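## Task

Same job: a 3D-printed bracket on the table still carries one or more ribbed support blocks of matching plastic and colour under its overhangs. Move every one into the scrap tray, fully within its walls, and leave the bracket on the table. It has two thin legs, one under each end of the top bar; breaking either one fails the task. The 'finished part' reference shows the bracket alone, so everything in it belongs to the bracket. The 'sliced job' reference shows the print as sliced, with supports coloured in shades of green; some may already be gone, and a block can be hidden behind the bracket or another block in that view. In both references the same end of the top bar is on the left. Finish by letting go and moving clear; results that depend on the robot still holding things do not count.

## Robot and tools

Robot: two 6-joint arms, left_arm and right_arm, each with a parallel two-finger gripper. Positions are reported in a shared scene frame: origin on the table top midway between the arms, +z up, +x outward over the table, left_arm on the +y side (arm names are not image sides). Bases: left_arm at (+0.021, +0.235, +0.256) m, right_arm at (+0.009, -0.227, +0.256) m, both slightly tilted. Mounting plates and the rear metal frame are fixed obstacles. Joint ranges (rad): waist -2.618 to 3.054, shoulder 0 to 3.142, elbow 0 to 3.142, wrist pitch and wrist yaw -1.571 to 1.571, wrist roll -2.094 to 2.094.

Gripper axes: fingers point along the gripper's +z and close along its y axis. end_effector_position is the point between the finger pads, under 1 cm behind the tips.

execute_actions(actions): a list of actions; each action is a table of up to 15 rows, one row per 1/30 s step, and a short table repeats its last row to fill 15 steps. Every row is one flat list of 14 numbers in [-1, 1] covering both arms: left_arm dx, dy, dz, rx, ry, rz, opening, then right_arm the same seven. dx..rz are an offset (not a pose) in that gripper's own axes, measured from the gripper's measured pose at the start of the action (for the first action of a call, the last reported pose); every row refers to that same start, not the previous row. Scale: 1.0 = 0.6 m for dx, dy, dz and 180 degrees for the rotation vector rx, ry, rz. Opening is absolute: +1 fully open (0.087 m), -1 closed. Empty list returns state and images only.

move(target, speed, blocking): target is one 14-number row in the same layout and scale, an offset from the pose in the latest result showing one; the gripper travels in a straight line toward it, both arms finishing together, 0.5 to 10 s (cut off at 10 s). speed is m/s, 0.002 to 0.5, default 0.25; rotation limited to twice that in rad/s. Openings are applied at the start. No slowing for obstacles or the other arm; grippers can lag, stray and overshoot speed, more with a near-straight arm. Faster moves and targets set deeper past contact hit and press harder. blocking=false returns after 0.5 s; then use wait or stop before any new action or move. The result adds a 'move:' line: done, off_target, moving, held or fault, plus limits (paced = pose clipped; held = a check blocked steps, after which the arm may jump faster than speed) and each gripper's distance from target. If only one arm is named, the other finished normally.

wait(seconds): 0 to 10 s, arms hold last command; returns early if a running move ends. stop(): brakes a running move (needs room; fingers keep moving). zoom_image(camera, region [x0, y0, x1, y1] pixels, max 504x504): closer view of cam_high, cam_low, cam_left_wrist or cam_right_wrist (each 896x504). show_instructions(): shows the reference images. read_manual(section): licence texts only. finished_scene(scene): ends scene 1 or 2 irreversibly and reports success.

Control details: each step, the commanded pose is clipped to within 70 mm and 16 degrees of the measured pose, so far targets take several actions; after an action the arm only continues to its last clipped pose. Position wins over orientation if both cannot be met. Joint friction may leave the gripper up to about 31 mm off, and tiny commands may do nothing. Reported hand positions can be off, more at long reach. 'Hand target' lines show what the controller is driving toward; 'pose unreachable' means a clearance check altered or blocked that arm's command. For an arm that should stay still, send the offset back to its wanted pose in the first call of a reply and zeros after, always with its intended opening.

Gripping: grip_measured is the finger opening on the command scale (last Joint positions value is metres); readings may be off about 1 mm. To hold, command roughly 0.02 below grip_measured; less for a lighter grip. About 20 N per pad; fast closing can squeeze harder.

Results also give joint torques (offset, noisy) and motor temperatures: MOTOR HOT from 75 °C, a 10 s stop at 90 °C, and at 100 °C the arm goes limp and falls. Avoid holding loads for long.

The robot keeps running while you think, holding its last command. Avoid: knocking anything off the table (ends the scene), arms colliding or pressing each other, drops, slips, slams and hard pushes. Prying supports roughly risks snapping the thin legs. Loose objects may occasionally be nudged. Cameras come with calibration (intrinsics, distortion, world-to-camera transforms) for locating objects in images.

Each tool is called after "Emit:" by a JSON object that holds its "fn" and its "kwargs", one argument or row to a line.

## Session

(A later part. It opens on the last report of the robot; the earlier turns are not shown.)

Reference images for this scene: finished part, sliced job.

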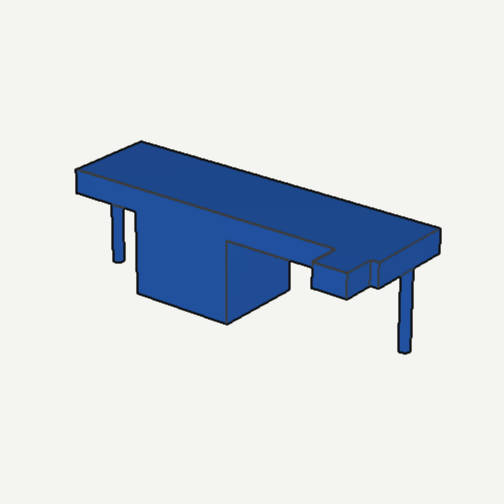

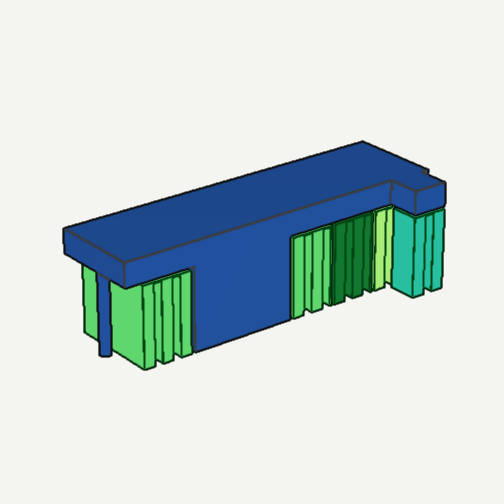

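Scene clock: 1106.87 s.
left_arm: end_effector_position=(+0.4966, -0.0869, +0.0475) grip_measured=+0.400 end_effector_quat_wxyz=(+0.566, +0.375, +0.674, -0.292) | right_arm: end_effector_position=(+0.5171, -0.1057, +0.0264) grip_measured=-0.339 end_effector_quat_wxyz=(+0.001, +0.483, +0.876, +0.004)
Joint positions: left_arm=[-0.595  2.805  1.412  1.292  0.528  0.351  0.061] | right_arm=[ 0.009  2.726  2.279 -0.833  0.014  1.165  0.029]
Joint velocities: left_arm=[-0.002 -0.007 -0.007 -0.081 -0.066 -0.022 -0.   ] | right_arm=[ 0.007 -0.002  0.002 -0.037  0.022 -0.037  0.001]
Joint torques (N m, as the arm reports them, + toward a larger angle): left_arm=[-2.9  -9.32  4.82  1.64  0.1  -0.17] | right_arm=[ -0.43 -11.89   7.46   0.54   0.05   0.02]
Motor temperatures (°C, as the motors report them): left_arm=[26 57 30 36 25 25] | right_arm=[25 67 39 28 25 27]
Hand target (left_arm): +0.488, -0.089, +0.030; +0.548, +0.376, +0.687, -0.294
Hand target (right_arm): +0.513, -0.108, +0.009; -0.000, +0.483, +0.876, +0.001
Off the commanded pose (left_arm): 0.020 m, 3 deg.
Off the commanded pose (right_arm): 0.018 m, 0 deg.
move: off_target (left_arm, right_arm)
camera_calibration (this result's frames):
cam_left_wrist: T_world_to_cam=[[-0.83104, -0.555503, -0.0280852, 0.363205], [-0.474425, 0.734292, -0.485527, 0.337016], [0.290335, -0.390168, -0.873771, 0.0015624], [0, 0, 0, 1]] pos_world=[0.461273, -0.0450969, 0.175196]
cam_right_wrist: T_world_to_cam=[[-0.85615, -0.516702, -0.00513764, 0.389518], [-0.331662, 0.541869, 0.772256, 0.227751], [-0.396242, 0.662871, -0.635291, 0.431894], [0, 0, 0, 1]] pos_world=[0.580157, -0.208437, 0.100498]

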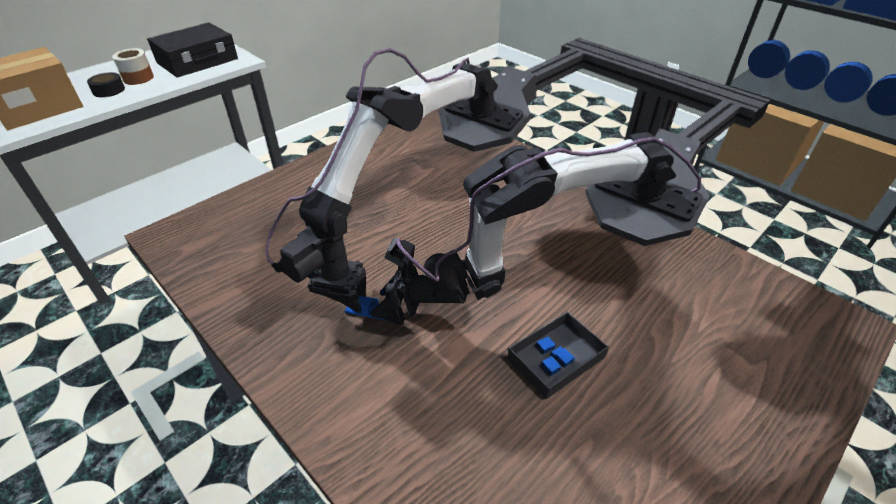

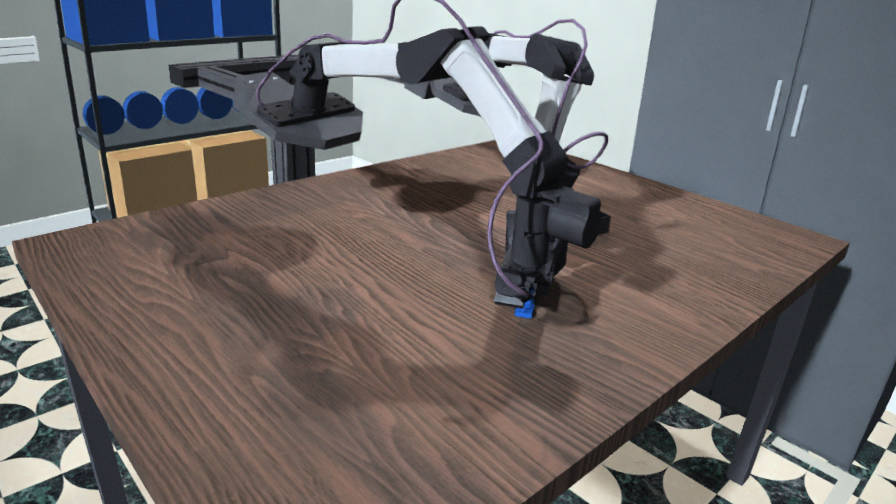

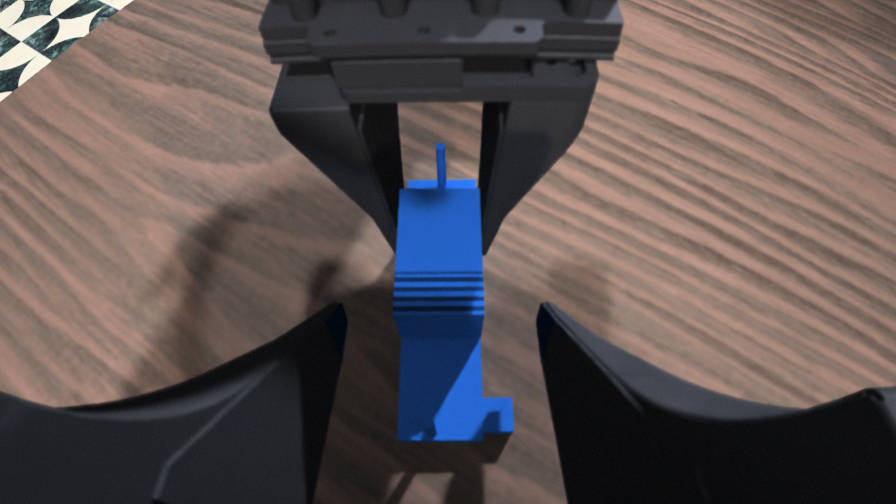

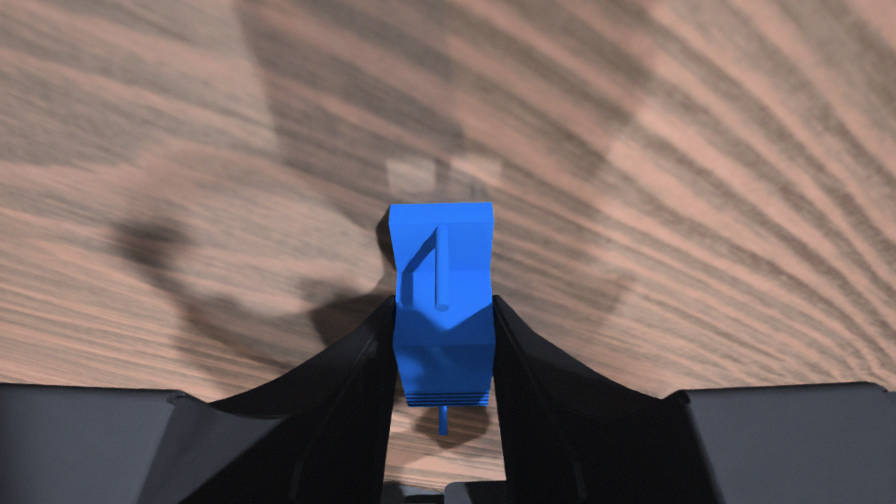

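Emit:
{"fn": "move", "kwargs": {
  "target": [0.046,-0.012,0.017,0,0.008,0,0.4,0,-0.006,0.03,0.003,0,0,-0.45],
  "speed": 0.05
}}

Emit:
{"fn": "zoom_image", "kwargs": {
  "camera": "cam_left_wrist",
  "region": [330, 200, 570, 460]
}}

Scene clock: 1111.10 s.
left_arm: end_effector_position=(+0.5007, -0.0897, +0.0332) grip_measured=+0.400 end_effector_quat_wxyz=(+0.570, +0.375, +0.673, -0.287) | right_arm: end_effector_position=(+0.5173, -0.1057, +0.0264) grip_measured=-0.339 end_effector_quat_wxyz=(+0.001, +0.483, +0.876, +0.004)
Joint positions: left_arm=[-0.595  2.866  1.481  1.289  0.52   0.356  0.061] | right_arm=[ 0.009  2.729  2.287 -0.839  0.014  1.165  0.029]
Joint velocities: left_arm=[-0.002 -0.012  0.027 -0.095 -0.066 -0.066  0.   ] | right_arm=[ 0.002 -0.002  0.002  0.022  0.007 -0.037 -0.   ]
Joint torques (N m, as the arm reports them, + toward a larger angle): left_arm=[-3.21 -9.68  4.9   1.71  0.15 -0.11] | right_arm=[ -0.4  -11.93   7.42   0.52   0.05   0.04]
Motor temperatures (°C, as the motors report them): left_arm=[26 57 30 36 25 25] | right_arm=[25 67 39 28 25 27]
Hand target (left_arm): +0.493, -0.093, +0.019; +0.558, +0.379, +0.681, -0.287
Hand target (right_arm): +0.514, -0.108, +0.009; -0.001, +0.483, +0.876, +0.000
Off the commanded pose (left_arm): 0.017 m, 2 deg.
Off the commanded pose (right_arm): 0.018 m, 0 deg.
move: off_target (left_arm, right_arm)
camera_calibration (this result's frames):
cam_left_wrist: T_world_to_cam=[[-0.826497, -0.561613, -0.038637, 0.36218], [-0.474896, 0.732443, -0.487855, 0.334188], [0.302285, -0.384862, -0.872069, -0.0188417], [0, 0, 0, 1]] pos_world=[0.463741, -0.0486196, 0.160597]
cam_right_wrist: T_world_to_cam=[[-0.856142, -0.516728, -0.00372449, 0.389689], [-0.330514, 0.542043, 0.772626, 0.227177], [-0.397218, 0.662708, -0.634851, 0.432476], [0, 0, 0, 1]] pos_world=[0.580501, -0.208382, 0.100487]

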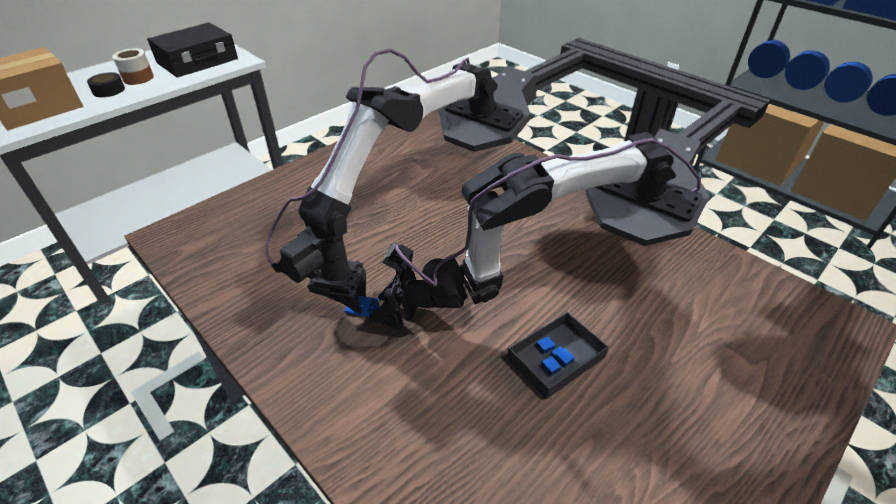

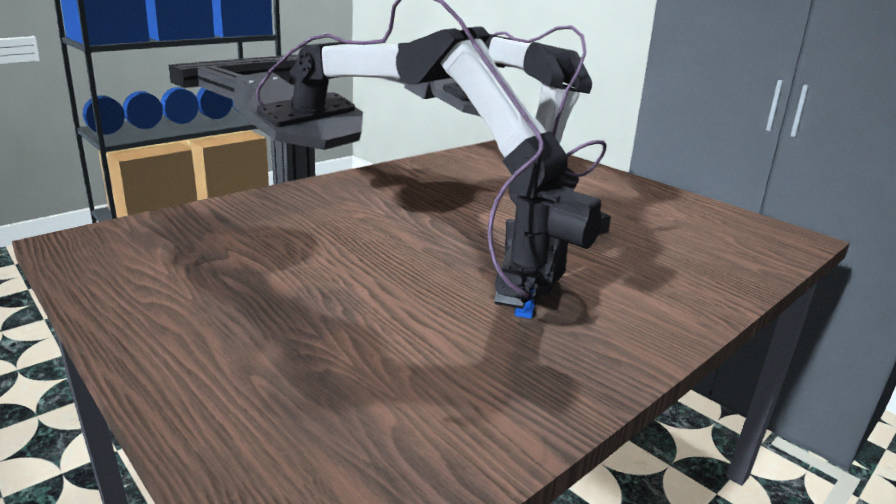

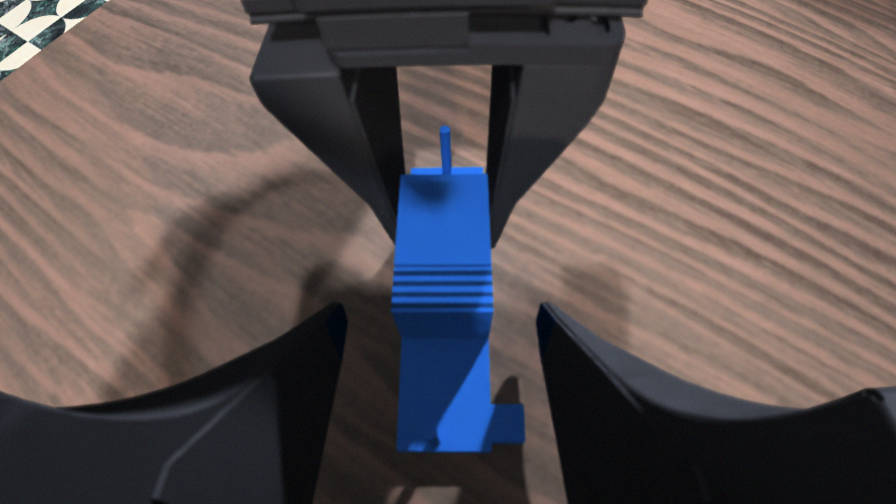

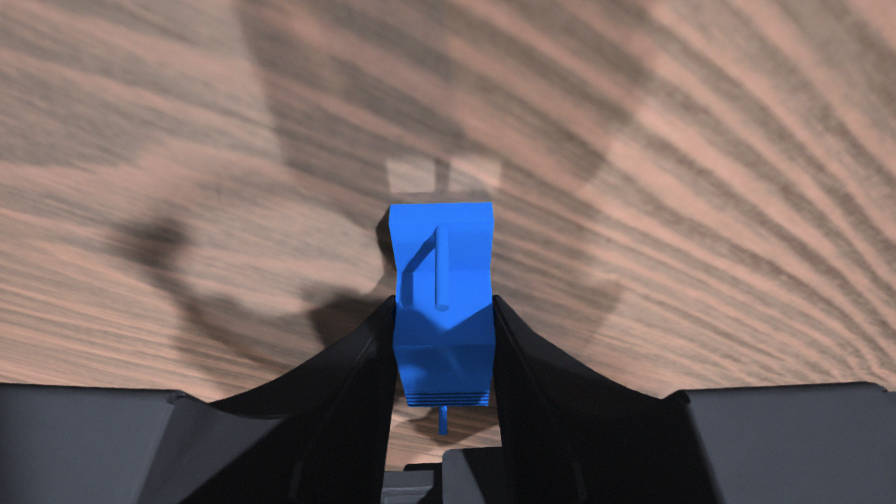

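Region (330, 200, 570, 460) of cam_left_wrist's 896x504 image, scaled by 1.938, with more detail than that image has; it fills the left 465 columns of this view, and the rest is white.

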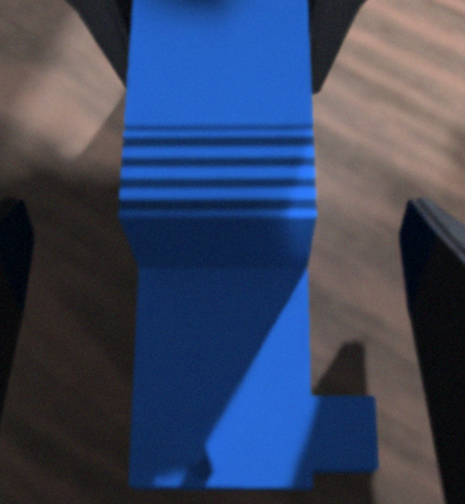

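Emit:
{"fn": "execute_actions", "kwargs": {
  "actions": [
    [[0.022,-0.012,0,0,0.009,0,0.35,0,-0.006,0.03,0.003,0,0,-0.45],[0.022,-0.012,0,0,0.009,0,0.30,0,-0.006,0.03,0.003,0,0,-0.45],[0.022,-0.012,0,0,0.009,0,0.25,0,-0.006,0.03,0.003,0,0,-0.45],[0.022,-0.012,0,0,0.009,0,0.20,0,-0.006,0.03,0.003,0,0,-0.45],[0.022,-0.012,0,0,0.009,0,0.15,0,-0.006,0.03,0.003,0,0,-0.45],[0.022,-0.012,0,0,0.009,0,0.10,0,-0.006,0.03,0.003,0,0,-0.45],[0.022,-0.012,0,0,0.009,0,0.05,0,-0.006,0.03,0.003,0,0,-0.45],[0.022,-0.012,0,0,0.009,0,0.0,0,-0.006,0.03,0.003,0,0,-0.45],[0.022,-0.012,0,0,0.009,0,-0.05,0,-0.006,0.03,0.003,0,0,-0.45],[0.022,-0.012,0,0,0.009,0,-0.10,0,-0.006,0.03,0.003,0,0,-0.45],[0.022,-0.012,0,0,0.009,0,-0.15,0,-0.006,0.03,0.003,0,0,-0.45],[0.022,-0.012,0,0,0.009,0,-0.19,0,-0.006,0.03,0.003,0,0,-0.45],[0.022,-0.012,0,0,0.009,0,-0.23,0,-0.006,0.03,0.003,0,0,-0.45],[0.022,-0.012,0,0,0.009,0,-0.26,0,-0.006,0.03,0.003,0,0,-0.45],[0.022,-0.012,0,0,0.009,0,-0.28,0,-0.006,0.03,0.003,0,0,-0.45]],
    [[0.020,-0.010,0,0,0.009,0,-0.295,0,-0.006,0.03,0.003,0,0,-0.45],[0.020,-0.010,0,0,0.009,0,-0.31,0,-0.006,0.03,0.003,0,0,-0.45],[0.020,-0.010,0,0,0.009,0,-0.32,0,-0.006,0.03,0.003,0,0,-0.45],[0.020,-0.010,0,0,0.009,0,-0.33,0,-0.006,0.03,0.003,0,0,-0.45],[0.020,-0.010,0,0,0.009,0,-0.34,0,-0.006,0.03,0.003,0,0,-0.45],[0.020,-0.010,0,0,0.009,0,-0.35,0,-0.006,0.03,0.003,0,0,-0.45],[0.020,-0.010,0,0,0.009,0,-0.36,0,-0.006,0.03,0.003,0,0,-0.45],[0.020,-0.010,0,0,0.009,0,-0.37,0,-0.006,0.03,0.003,0,0,-0.45],[0.020,-0.010,0,0,0.009,0,-0.38,0,-0.006,0.03,0.003,0,0,-0.45],[0.020,-0.010,0,0,0.009,0,-0.39,0,-0.006,0.03,0.003,0,0,-0.45],[0.020,-0.010,0,0,0.009,0,-0.40,0,-0.006,0.03,0.003,0,0,-0.45],[0.020,-0.010,0,0,0.009,0,-0.415,0,-0.006,0.03,0.003,0,0,-0.45],[0.020,-0.010,0,0,0.009,0,-0.43,0,-0.006,0.03,0.003,0,0,-0.45],[0.020,-0.010,0,0,0.009,0,-0.44,0,-0.006,0.03,0.003,0,0,-0.45],[0.020,-0.010,0,0,0.009,0,-0.45,0,-0.006,0.03,0.003,0,0,-0.45]]
  ]
}}

Scene clock: 1125.67 s.
left_arm: end_effector_position=(+0.5015, -0.0900, +0.0331) grip_measured=-0.371 end_effector_quat_wxyz=(+0.572, +0.377, +0.672, -0.282) | right_arm: end_effector_position=(+0.5179, -0.1055, +0.0265) grip_measured=-0.339 end_effector_quat_wxyz=(+0.001, +0.483, +0.876, +0.005)
Joint positions: left_arm=[-0.598  2.866  1.482  1.289  0.512  0.366  0.028] | right_arm=[ 0.009  2.729  2.287 -0.837  0.014  1.165  0.029]
Joint velocities: left_arm=[-0.017 -0.007 -0.002 -0.037  0.022  0.007 -0.   ] | right_arm=[ 0.002  0.002  0.002 -0.037 -0.066 -0.037 -0.002]
Joint torques (N m, as the arm reports them, + toward a larger angle): left_arm=[ -2.74 -10.37   3.68   1.77   0.06  -0.06] | right_arm=[ -0.47 -11.62   7.97   0.48   0.03   0.03]
Motor temperatures (°C, as the motors report them): left_arm=[26 58 30 37 25 25] | right_arm=[25 67 39 28 25 27]
Hand target (left_arm): +0.496, -0.090, +0.021; +0.562, +0.380, +0.681, -0.276
Hand target (right_arm): +0.514, -0.108, +0.009; -0.001, +0.483, +0.876, +0.000
Off the commanded pose (left_arm): 0.013 m, 2 deg.
Off the commanded pose (right_arm): 0.018 m, 1 deg.
camera_calibration (this result's frames):
cam_left_wrist: T_world_to_cam=[[-0.824416, -0.563812, -0.0495298, 0.361717], [-0.473247, 0.734691, -0.486072, 0.334063], [0.310443, -0.377286, -0.872514, -0.0225952], [0, 0, 0, 1]] pos_world=[0.463315, -0.0500175, 0.16058]
cam_right_wrist: T_world_to_cam=[[-0.856152, -0.516689, -0.005988, 0.390355], [-0.332191, 0.54149, 0.772294, 0.228056], [-0.395793, 0.66319, -0.635237, 0.431972], [0, 0, 0, 1]] pos_world=[0.580933, -0.208277, 0.100616]

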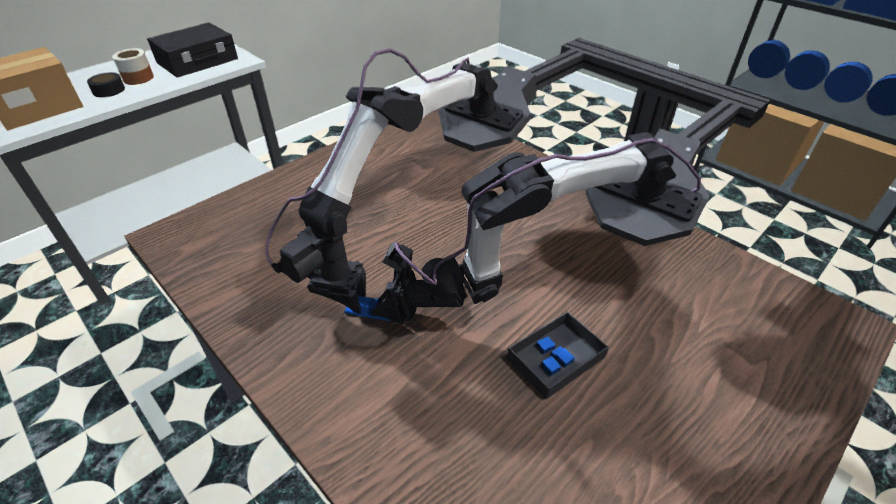

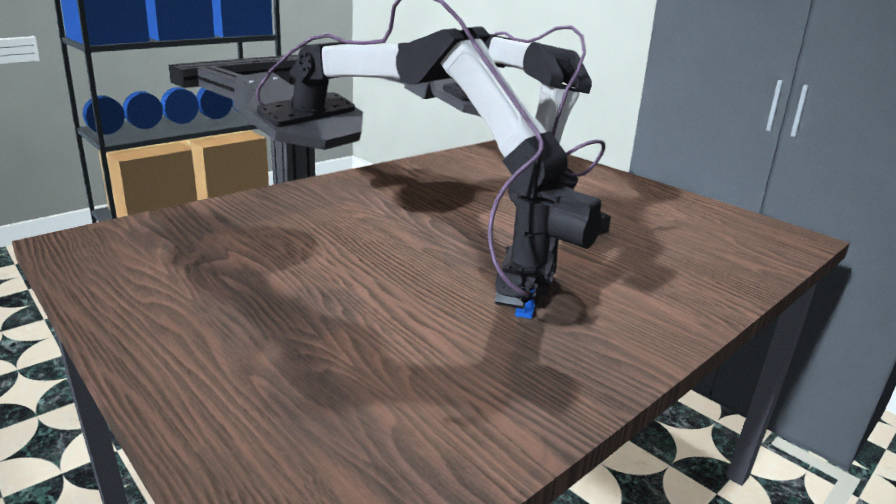

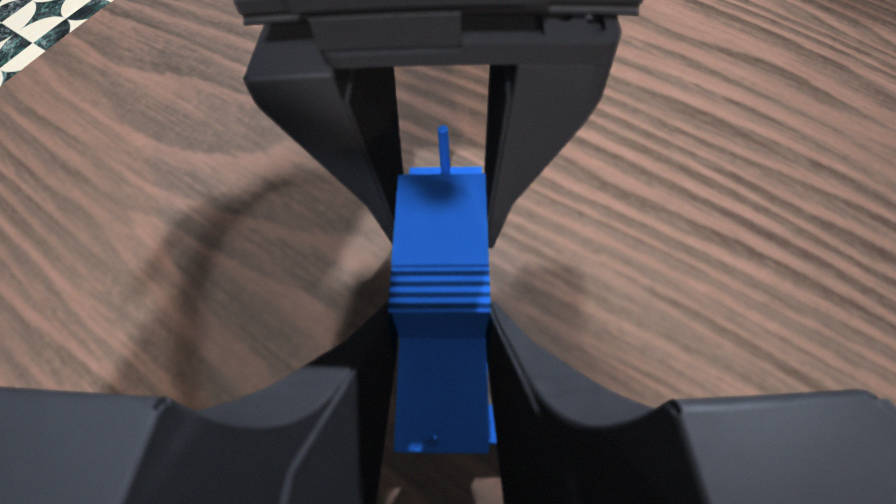

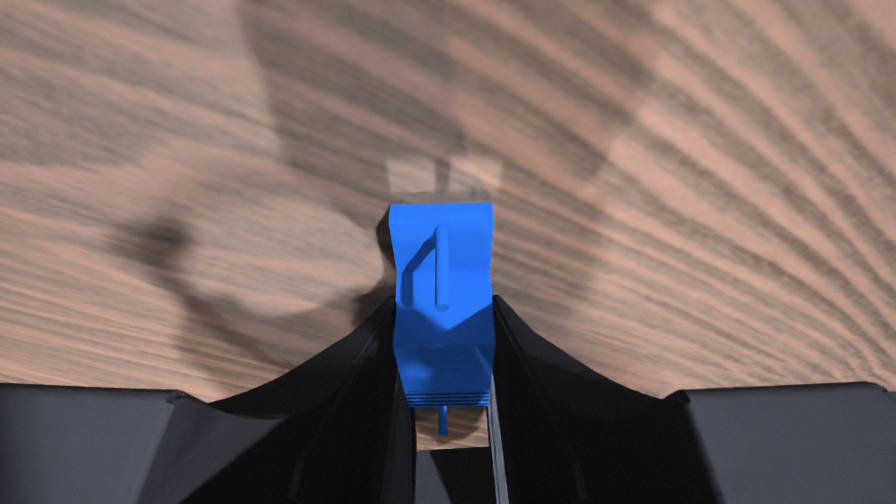

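Emit:
{"fn": "execute_actions", "kwargs": {
  "actions": [
    [[0.014,0,0,0,0.006,-0.003,-0.45,0,-0.006,0.03,0.003,0,0,-0.45],[0.012,0,0,0,0.006,-0.006,-0.45,0,-0.006,0.03,0.003,0,0,-0.45],[0.010,0,0,0,0.006,-0.009,-0.45,0,-0.006,0.03,0.003,0,0,-0.45],[0.008,0,0,0,0.006,-0.012,-0.45,0,-0.006,0.03,0.003,0,0,-0.45],[0.008,0,0,0,0.006,-0.015,-0.45,0,-0.006,0.03,0.003,0,0,-0.45],[0.008,0,0,0,0.006,-0.018,-0.45,0,-0.006,0.03,0.003,0,0,-0.45],[0.008,0,0,0,0.006,-0.021,-0.45,0,-0.006,0.03,0.003,0,0,-0.45],[0.008,0,0,0,0.006,-0.024,-0.45,0,-0.006,0.03,0.003,0,0,-0.45],[0.008,0,0,0,0.006,-0.027,-0.45,0,-0.006,0.03,0.003,0,0,-0.45],[0.008,0,0,0,0.006,-0.030,-0.45,0,-0.006,0.03,0.003,0,0,-0.45],[0.008,0,0,0,0.006,-0.033,-0.45,0,-0.006,0.03,0.003,0,0,-0.45]]
  ]
}}

Emit:
{"fn": "execute_actions", "kwargs": {
  "actions": []
}}

Scene clock: 1131.23 s.
left_arm: end_effector_position=(+0.5001, -0.0908, +0.0328) grip_measured=-0.371 end_effector_quat_wxyz=(+0.565, +0.362, +0.681, -0.293) | right_arm: end_effector_position=(+0.5174, -0.1058, +0.0265) grip_measured=-0.339 end_effector_quat_wxyz=(+0.001, +0.482, +0.876, +0.004)
Joint positions: left_arm=[-0.598  2.866  1.482  1.288  0.51   0.322  0.028] | right_arm=[ 0.009  2.729  2.287 -0.839  0.014  1.162  0.029]
Joint velocities: left_arm=[-0.002 -0.017 -0.007  0.037 -0.081 -0.051 -0.   ] | right_arm=[ 0.012 -0.012 -0.022 -0.022 -0.007 -0.007  0.   ]
Joint torques (N m, as the arm reports them, + toward a larger angle): left_arm=[ -1.36 -11.62   4.25   1.6    0.28  -0.56] | right_arm=[ -0.42 -11.52   8.     0.5    0.05   0.07]
Motor temperatures (°C, as the motors report them): left_arm=[26 58 30 38 25 25] | right_arm=[25 67 39 28 25 27]
Hand target (left_arm): +0.501, -0.089, +0.029; +0.551, +0.345, +0.696, -0.307
Hand target (right_arm): +0.514, -0.107, +0.009; -0.001, +0.483, +0.876, +0.001
Off the commanded pose (left_arm): 0.005 m, 4 deg.
Off the commanded pose (right_arm): 0.018 m, 0 deg.
camera_calibration (this result's frames):
cam_left_wrist: T_world_to_cam=[[-0.819797, -0.572618, -0.00640522, 0.355601], [-0.498062, 0.718488, -0.485499, 0.344773], [0.282608, -0.39482, -0.874214, -0.0103618], [0, 0, 0, 1]] pos_world=[0.466168, -0.0481829, 0.160606]
cam_right_wrist: T_world_to_cam=[[-0.854564, -0.519331, -0.00394089, 0.38858], [-0.332513, 0.541292, 0.772294, 0.228167], [-0.398944, 0.661285, -0.635252, 0.433361], [0, 0, 0, 1]] pos_world=[0.580822, -0.208278, 0.100613]

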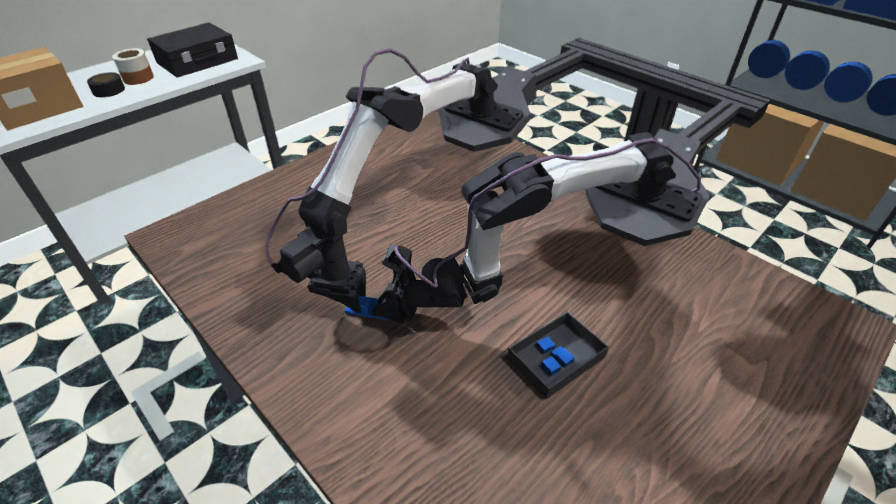

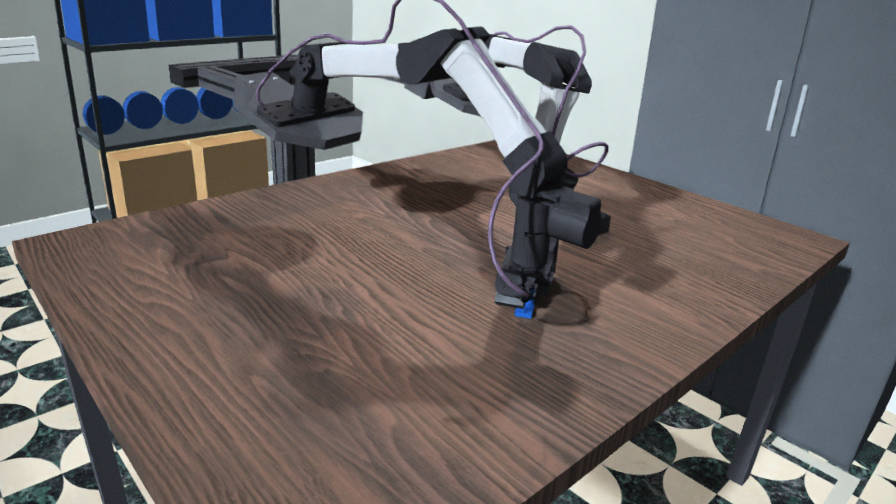

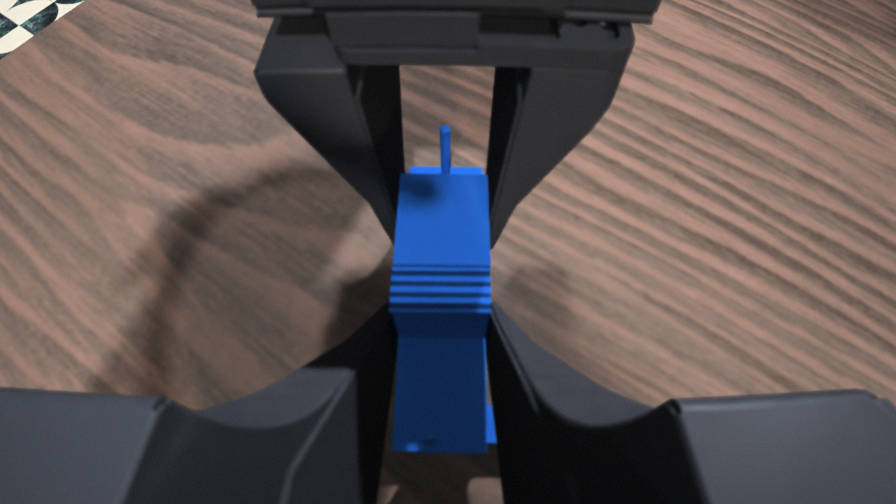

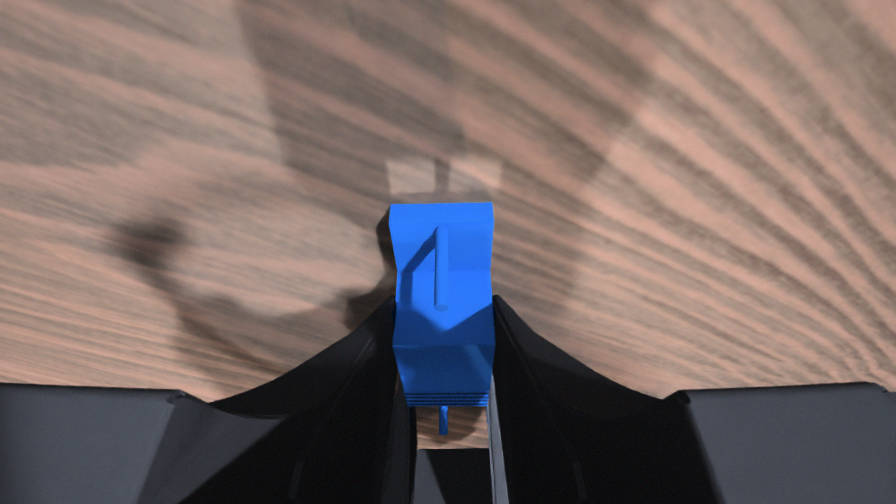

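Scene clock: 1131.23 s.
left_arm: end_effector_position=(+0.5001, -0.0908, +0.0328) grip_measured=-0.371 end_effector_quat_wxyz=(+0.565, +0.362, +0.681, -0.293) | right_arm: end_effector_position=(+0.5174, -0.1058, +0.0265) grip_measured=-0.339 end_effector_quat_wxyz=(+0.001, +0.482, +0.876, +0.004)
Joint positions: left_arm=[-0.598  2.866  1.482  1.288  0.51   0.322  0.028] | right_arm=[ 0.009  2.729  2.287 -0.839  0.014  1.162  0.029]
Joint velocities: left_arm=[-0.002 -0.017 -0.007  0.037 -0.081 -0.051 -0.   ] | right_arm=[ 0.012 -0.012 -0.022 -0.022 -0.007 -0.007  0.   ]
Joint torques (N m, as the arm reports them, + toward a larger angle): left_arm=[ -1.36 -11.62   4.25   1.6    0.28  -0.56] | right_arm=[ -0.42 -11.52   8.     0.5    0.05   0.07]
Motor temperatures (°C, as the motors report them): left_arm=[26 58 30 38 25 25] | right_arm=[25 67 39 28 25 27]
Hand target (left_arm): +0.501, -0.089, +0.029; +0.551, +0.345, +0.696, -0.307
Hand target (right_arm): +0.514, -0.107, +0.009; -0.001, +0.483, +0.876, +0.001
Off the commanded pose (left_arm): 0.005 m, 4 deg.
Off the commanded pose (right_arm): 0.018 m, 0 deg.
camera_calibration (this result's frames):
cam_left_wrist: T_world_to_cam=[[-0.819797, -0.572618, -0.00640522, 0.355601], [-0.498062, 0.718488, -0.485499, 0.344773], [0.282608, -0.39482, -0.874214, -0.0103618], [0, 0, 0, 1]] pos_world=[0.466168, -0.0481829, 0.160606]
cam_right_wrist: T_world_to_cam=[[-0.854564, -0.519331, -0.00394089, 0.38858], [-0.332513, 0.541292, 0.772294, 0.228167], [-0.398944, 0.661285, -0.635252, 0.433361], [0, 0, 0, 1]] pos_world=[0.580822, -0.208278, 0.100613]

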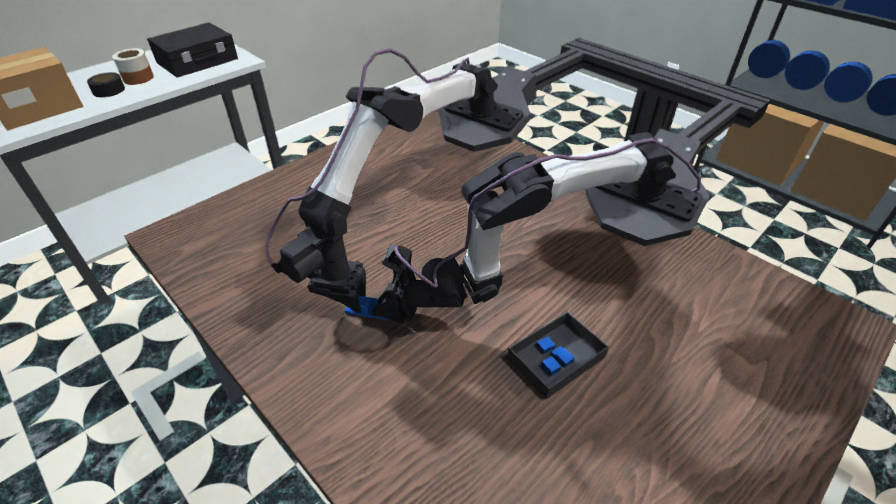

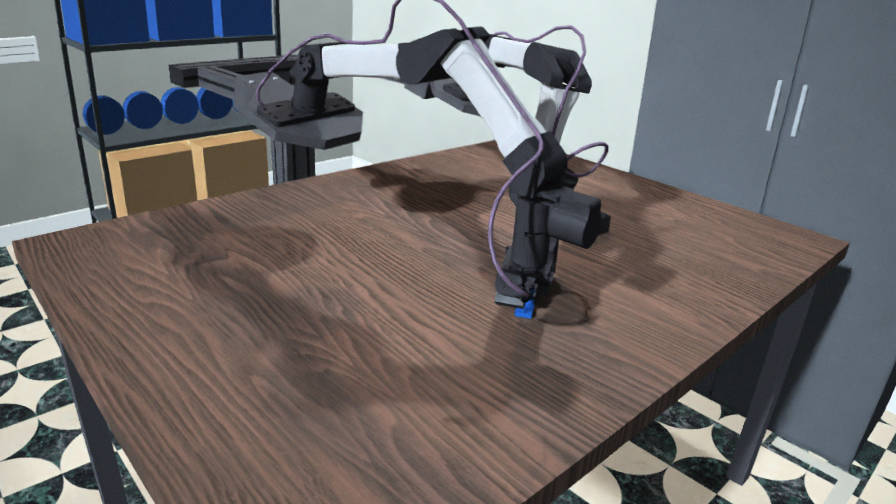

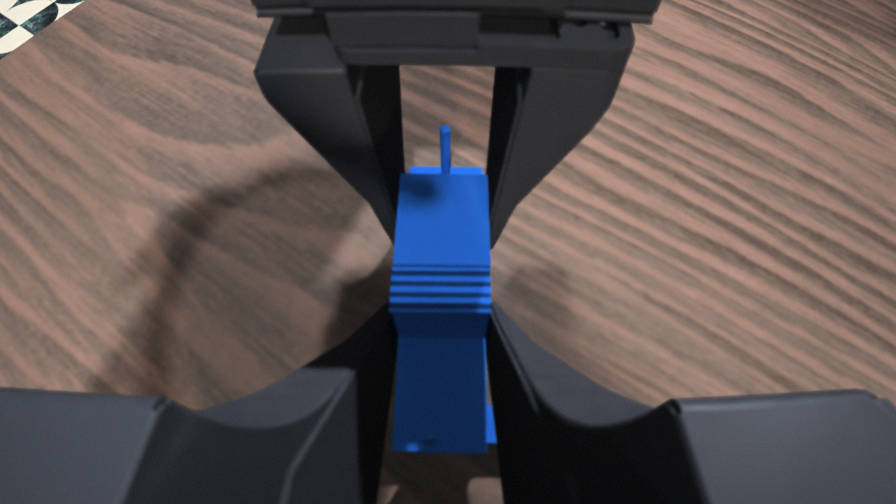

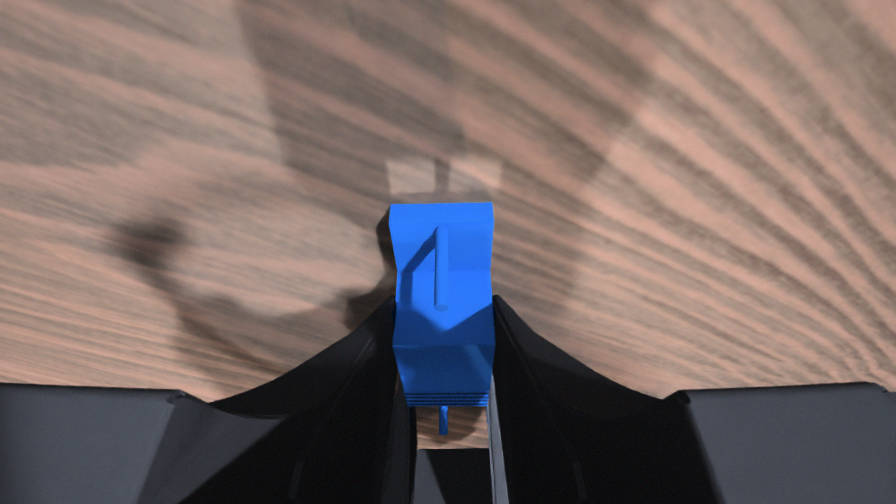

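Emit:
{"fn": "execute_actions", "kwargs": {
  "actions": []
}}

Scene clock: 1135.27 s.
left_arm: end_effector_position=(+0.4999, -0.0910, +0.0328) grip_measured=-0.371 end_effector_quat_wxyz=(+0.564, +0.360, +0.682, -0.295) | right_arm: end_effector_position=(+0.5173, -0.1059, +0.0265) grip_measured=-0.339 end_effector_quat_wxyz=(+0.001, +0.481, +0.877, +0.004)
Joint positions: left_arm=[-0.598  2.866  1.482  1.288  0.51   0.317  0.028] | right_arm=[ 0.009  2.729  2.287 -0.84   0.015  1.161  0.029]
Joint velocities: left_arm=[-0.012 -0.007 -0.007 -0.037 -0.022 -0.022 -0.   ] | right_arm=[ 0.002 -0.012 -0.012  0.007 -0.095  0.037 -0.001]
Joint torques (N m, as the arm reports them, + toward a larger angle): left_arm=[ -1.33 -11.66   4.46   1.63   0.27  -0.57] | right_arm=[ -0.43 -11.64   7.95   0.51   0.03   0.05]
Motor temperatures (°C, as the motors report them): left_arm=[26 59 30 38 25 25] | right_arm=[25 67 39 28 25 27]
Hand target (left_arm): +0.501, -0.089, +0.029; +0.550, +0.345, +0.696, -0.307
Hand target (right_arm): +0.514, -0.107, +0.009; -0.001, +0.483, +0.876, +0.001
Off the commanded pose (left_arm): 0.005 m, 3 deg.
Off the commanded pose (right_arm): 0.018 m, 0 deg.
camera_calibration (this result's frames):
cam_left_wrist: T_world_to_cam=[[-0.819194, -0.573516, -0.000786298, 0.354795], [-0.501084, 0.716401, -0.485473, 0.346092], [0.27899, -0.397303, -0.874251, -0.00877719], [0, 0, 0, 1]] pos_world=[0.466516, -0.047947, 0.160624]
cam_right_wrist: T_world_to_cam=[[-0.853968, -0.520315, -0.00344551, 0.387993], [-0.332895, 0.541251, 0.772159, 0.228388], [-0.399901, 0.660545, -0.635421, 0.433797], [0, 0, 0, 1]] pos_world=[0.580838, -0.208279, 0.100629]

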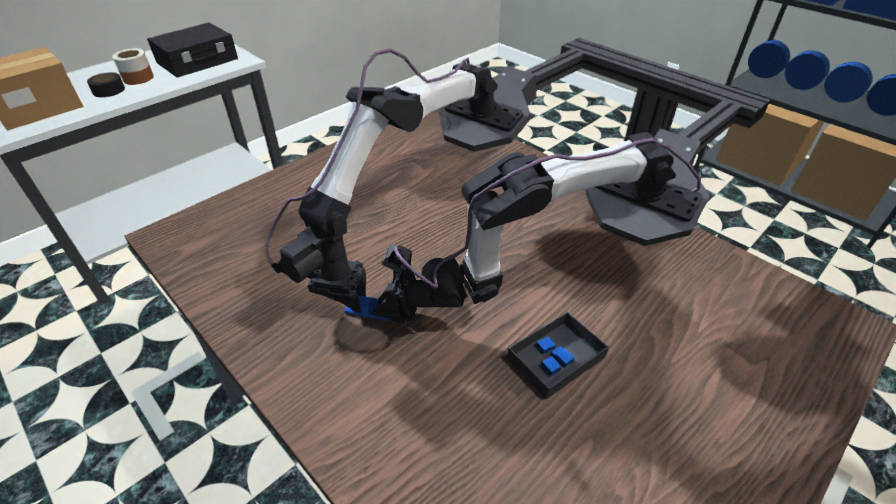

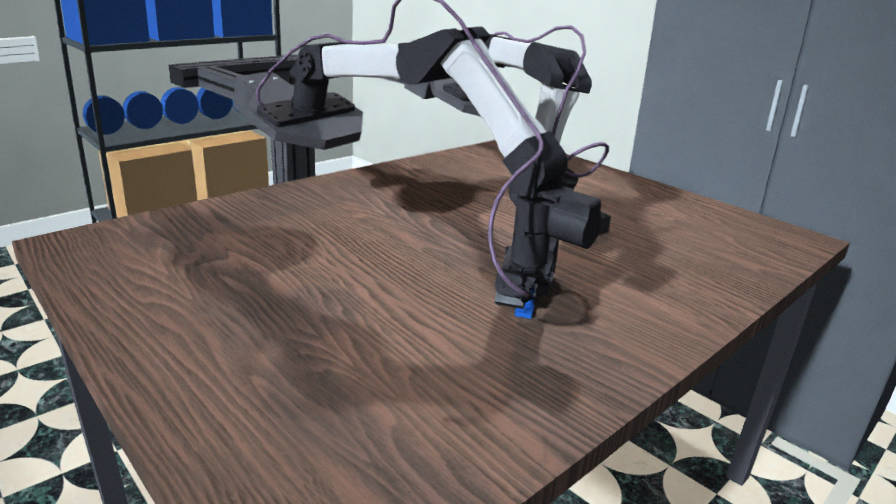

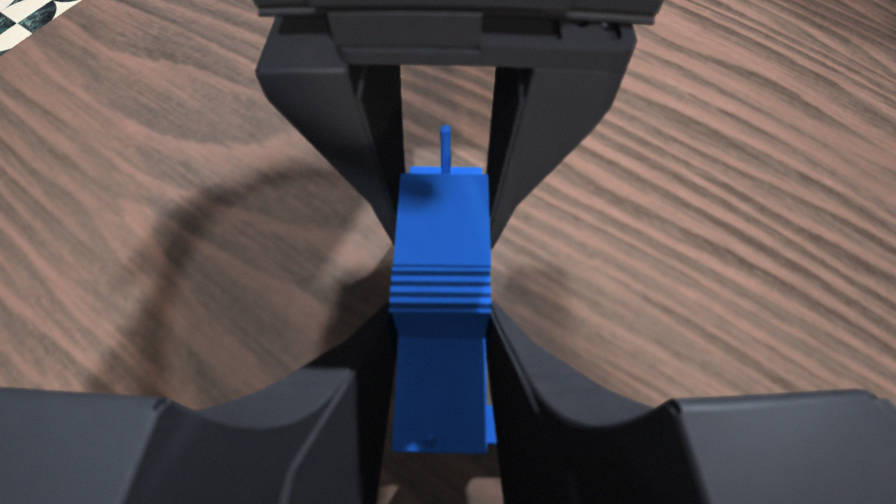

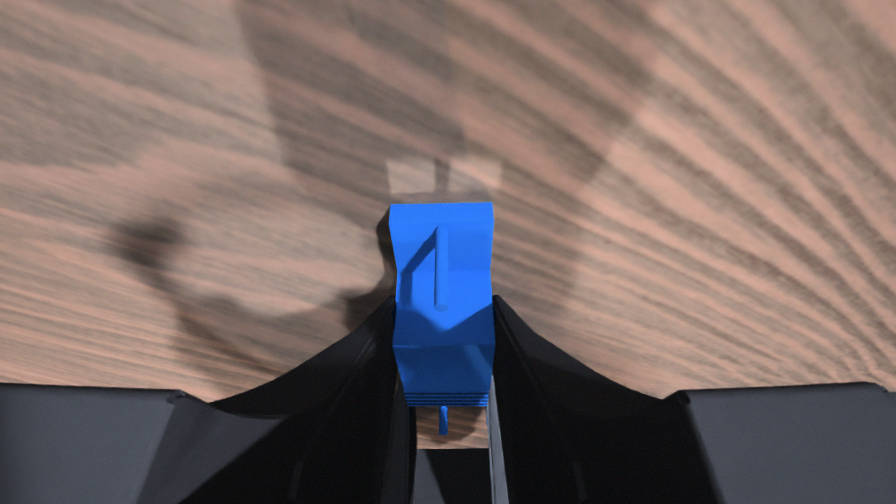

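Emit:
{"fn": "execute_actions", "kwargs": {
  "actions": [
    [[0.008,0,0,0,0.006,-0.018,-0.45,0,-0.006,0.03,0.003,0,-0.002,-0.45],[0.008,0,0,0,0.006,-0.0195,-0.45,0,-0.006,0.03,0.003,0,-0.002,-0.45],[0.008,0,0,0,0.006,-0.021,-0.45,0,-0.006,0.03,0.003,0,-0.002,-0.45],[0.008,0,0,0,0.006,-0.0225,-0.45,0,-0.006,0.03,0.003,0,-0.002,-0.45],[0.008,0,0,0,0.006,-0.024,-0.45,0,-0.006,0.03,0.003,0,-0.002,-0.45],[0.008,0,0,0,0.006,-0.0255,-0.45,0,-0.006,0.03,0.003,0,-0.002,-0.45],[0.008,0,0,0,0.006,-0.027,-0.45,0,-0.006,0.03,0.003,0,-0.002,-0.45],[0.008,0,0,0,0.006,-0.0285,-0.45,0,-0.006,0.03,0.003,0,-0.002,-0.45],[0.008,0,0,0,0.006,-0.030,-0.45,0,-0.006,0.03,0.003,0,-0.002,-0.45],[0.008,0,0,0,0.006,-0.0315,-0.45,0,-0.006,0.03,0.003,0,-0.002,-0.45],[0.008,0,0,0,0.006,-0.033,-0.45,0,-0.006,0.03,0.003,0,-0.002,-0.45]]
  ]
}}

Scene clock: 1140.90 s.
left_arm: end_effector_position=(+0.4975, -0.0926, +0.0329) grip_measured=-0.371 end_effector_quat_wxyz=(+0.553, +0.335, +0.695, -0.315) | right_arm: end_effector_position=(+0.5173, -0.1061, +0.0264) grip_measured=-0.339 end_effector_quat_wxyz=(+0.000, +0.479, +0.878, +0.003)
Joint positions: left_arm=[-0.598  2.866  1.482  1.288  0.509  0.244  0.028] | right_arm=[ 0.009  2.734  2.297 -0.847  0.015  1.156  0.029]
Joint velocities: left_arm=[ 0.007 -0.007 -0.007  0.007  0.051 -0.037 -0.   ] | right_arm=[ 0.007  0.012  0.002  0.022  0.066  0.022 -0.001]
Joint torques (N m, as the arm reports them, + toward a larger angle): left_arm=[ -1.39 -11.62   4.4    1.6    0.28  -0.22] | right_arm=[ -0.47 -11.83   7.42   0.56   0.02   0.01]
Motor temperatures (°C, as the motors report them): left_arm=[26 60 30 38 25 25] | right_arm=[25 67 39 28 25 27]
Hand target (left_arm): +0.499, -0.090, +0.028; +0.542, +0.327, +0.705, -0.320
Hand target (right_arm): +0.514, -0.108, +0.009; -0.001, +0.479, +0.878, -0.001
Off the commanded pose (left_arm): 0.006 m, 2 deg.
Off the commanded pose (right_arm): 0.018 m, 0 deg.
camera_calibration (this result's frames):
cam_left_wrist: T_world_to_cam=[[-0.808687, -0.583947, 0.0709281, 0.343322], [-0.540022, 0.689175, -0.483129, 0.362876], [0.23324, -0.429003, -0.872672, 0.0110567], [0, 0, 0, 1]] pos_world=[0.471023, -0.0448601, 0.160614]
cam_right_wrist: T_world_to_cam=[[-0.85136, -0.524581, -0.00119675, 0.386102], [-0.333919, 0.540165, 0.772477, 0.228954], [-0.40458, 0.658055, -0.635042, 0.436004], [0, 0, 0, 1]] pos_world=[0.581562, -0.208046, 0.100481]

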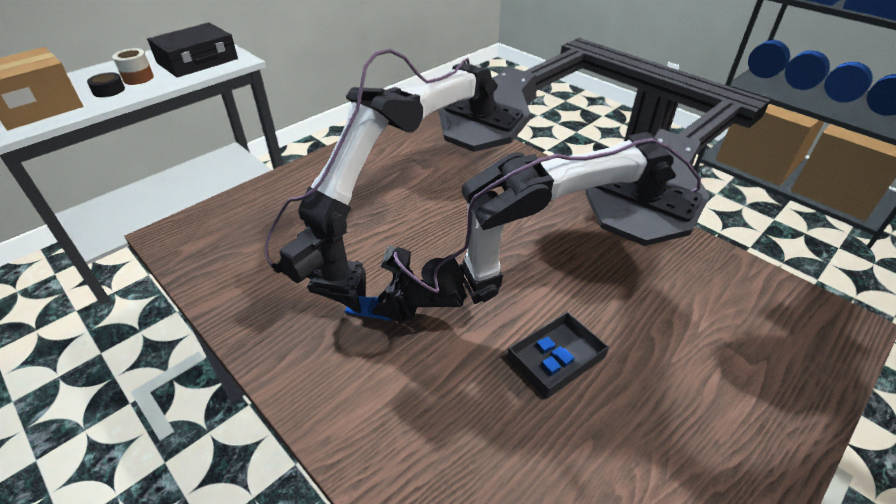

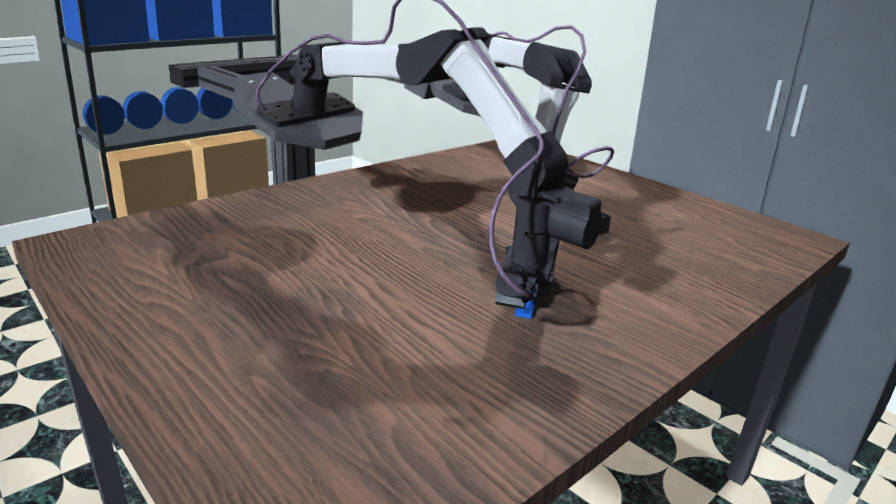

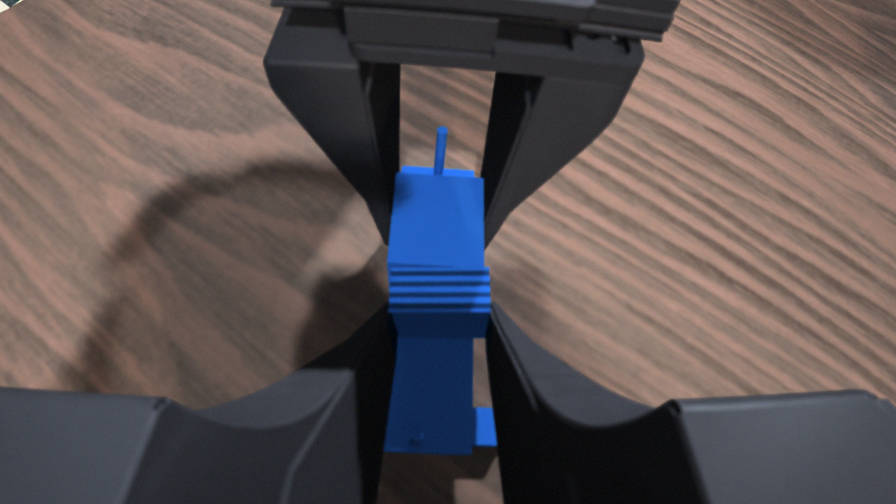

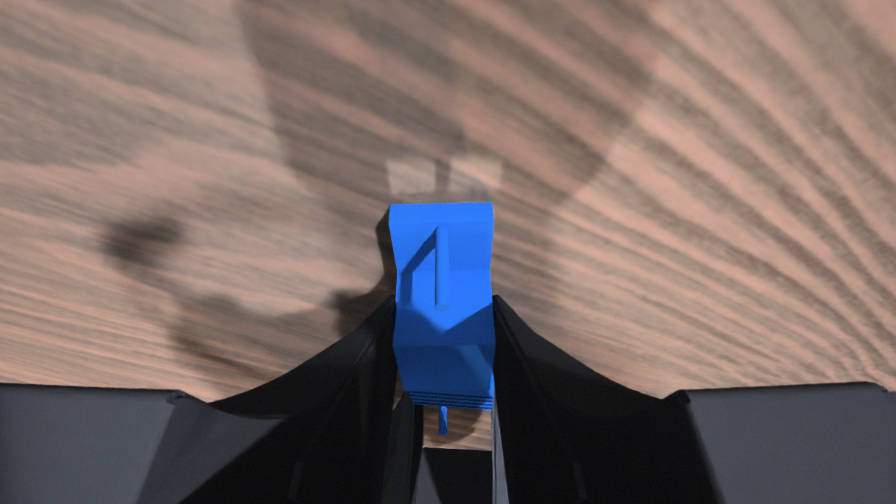

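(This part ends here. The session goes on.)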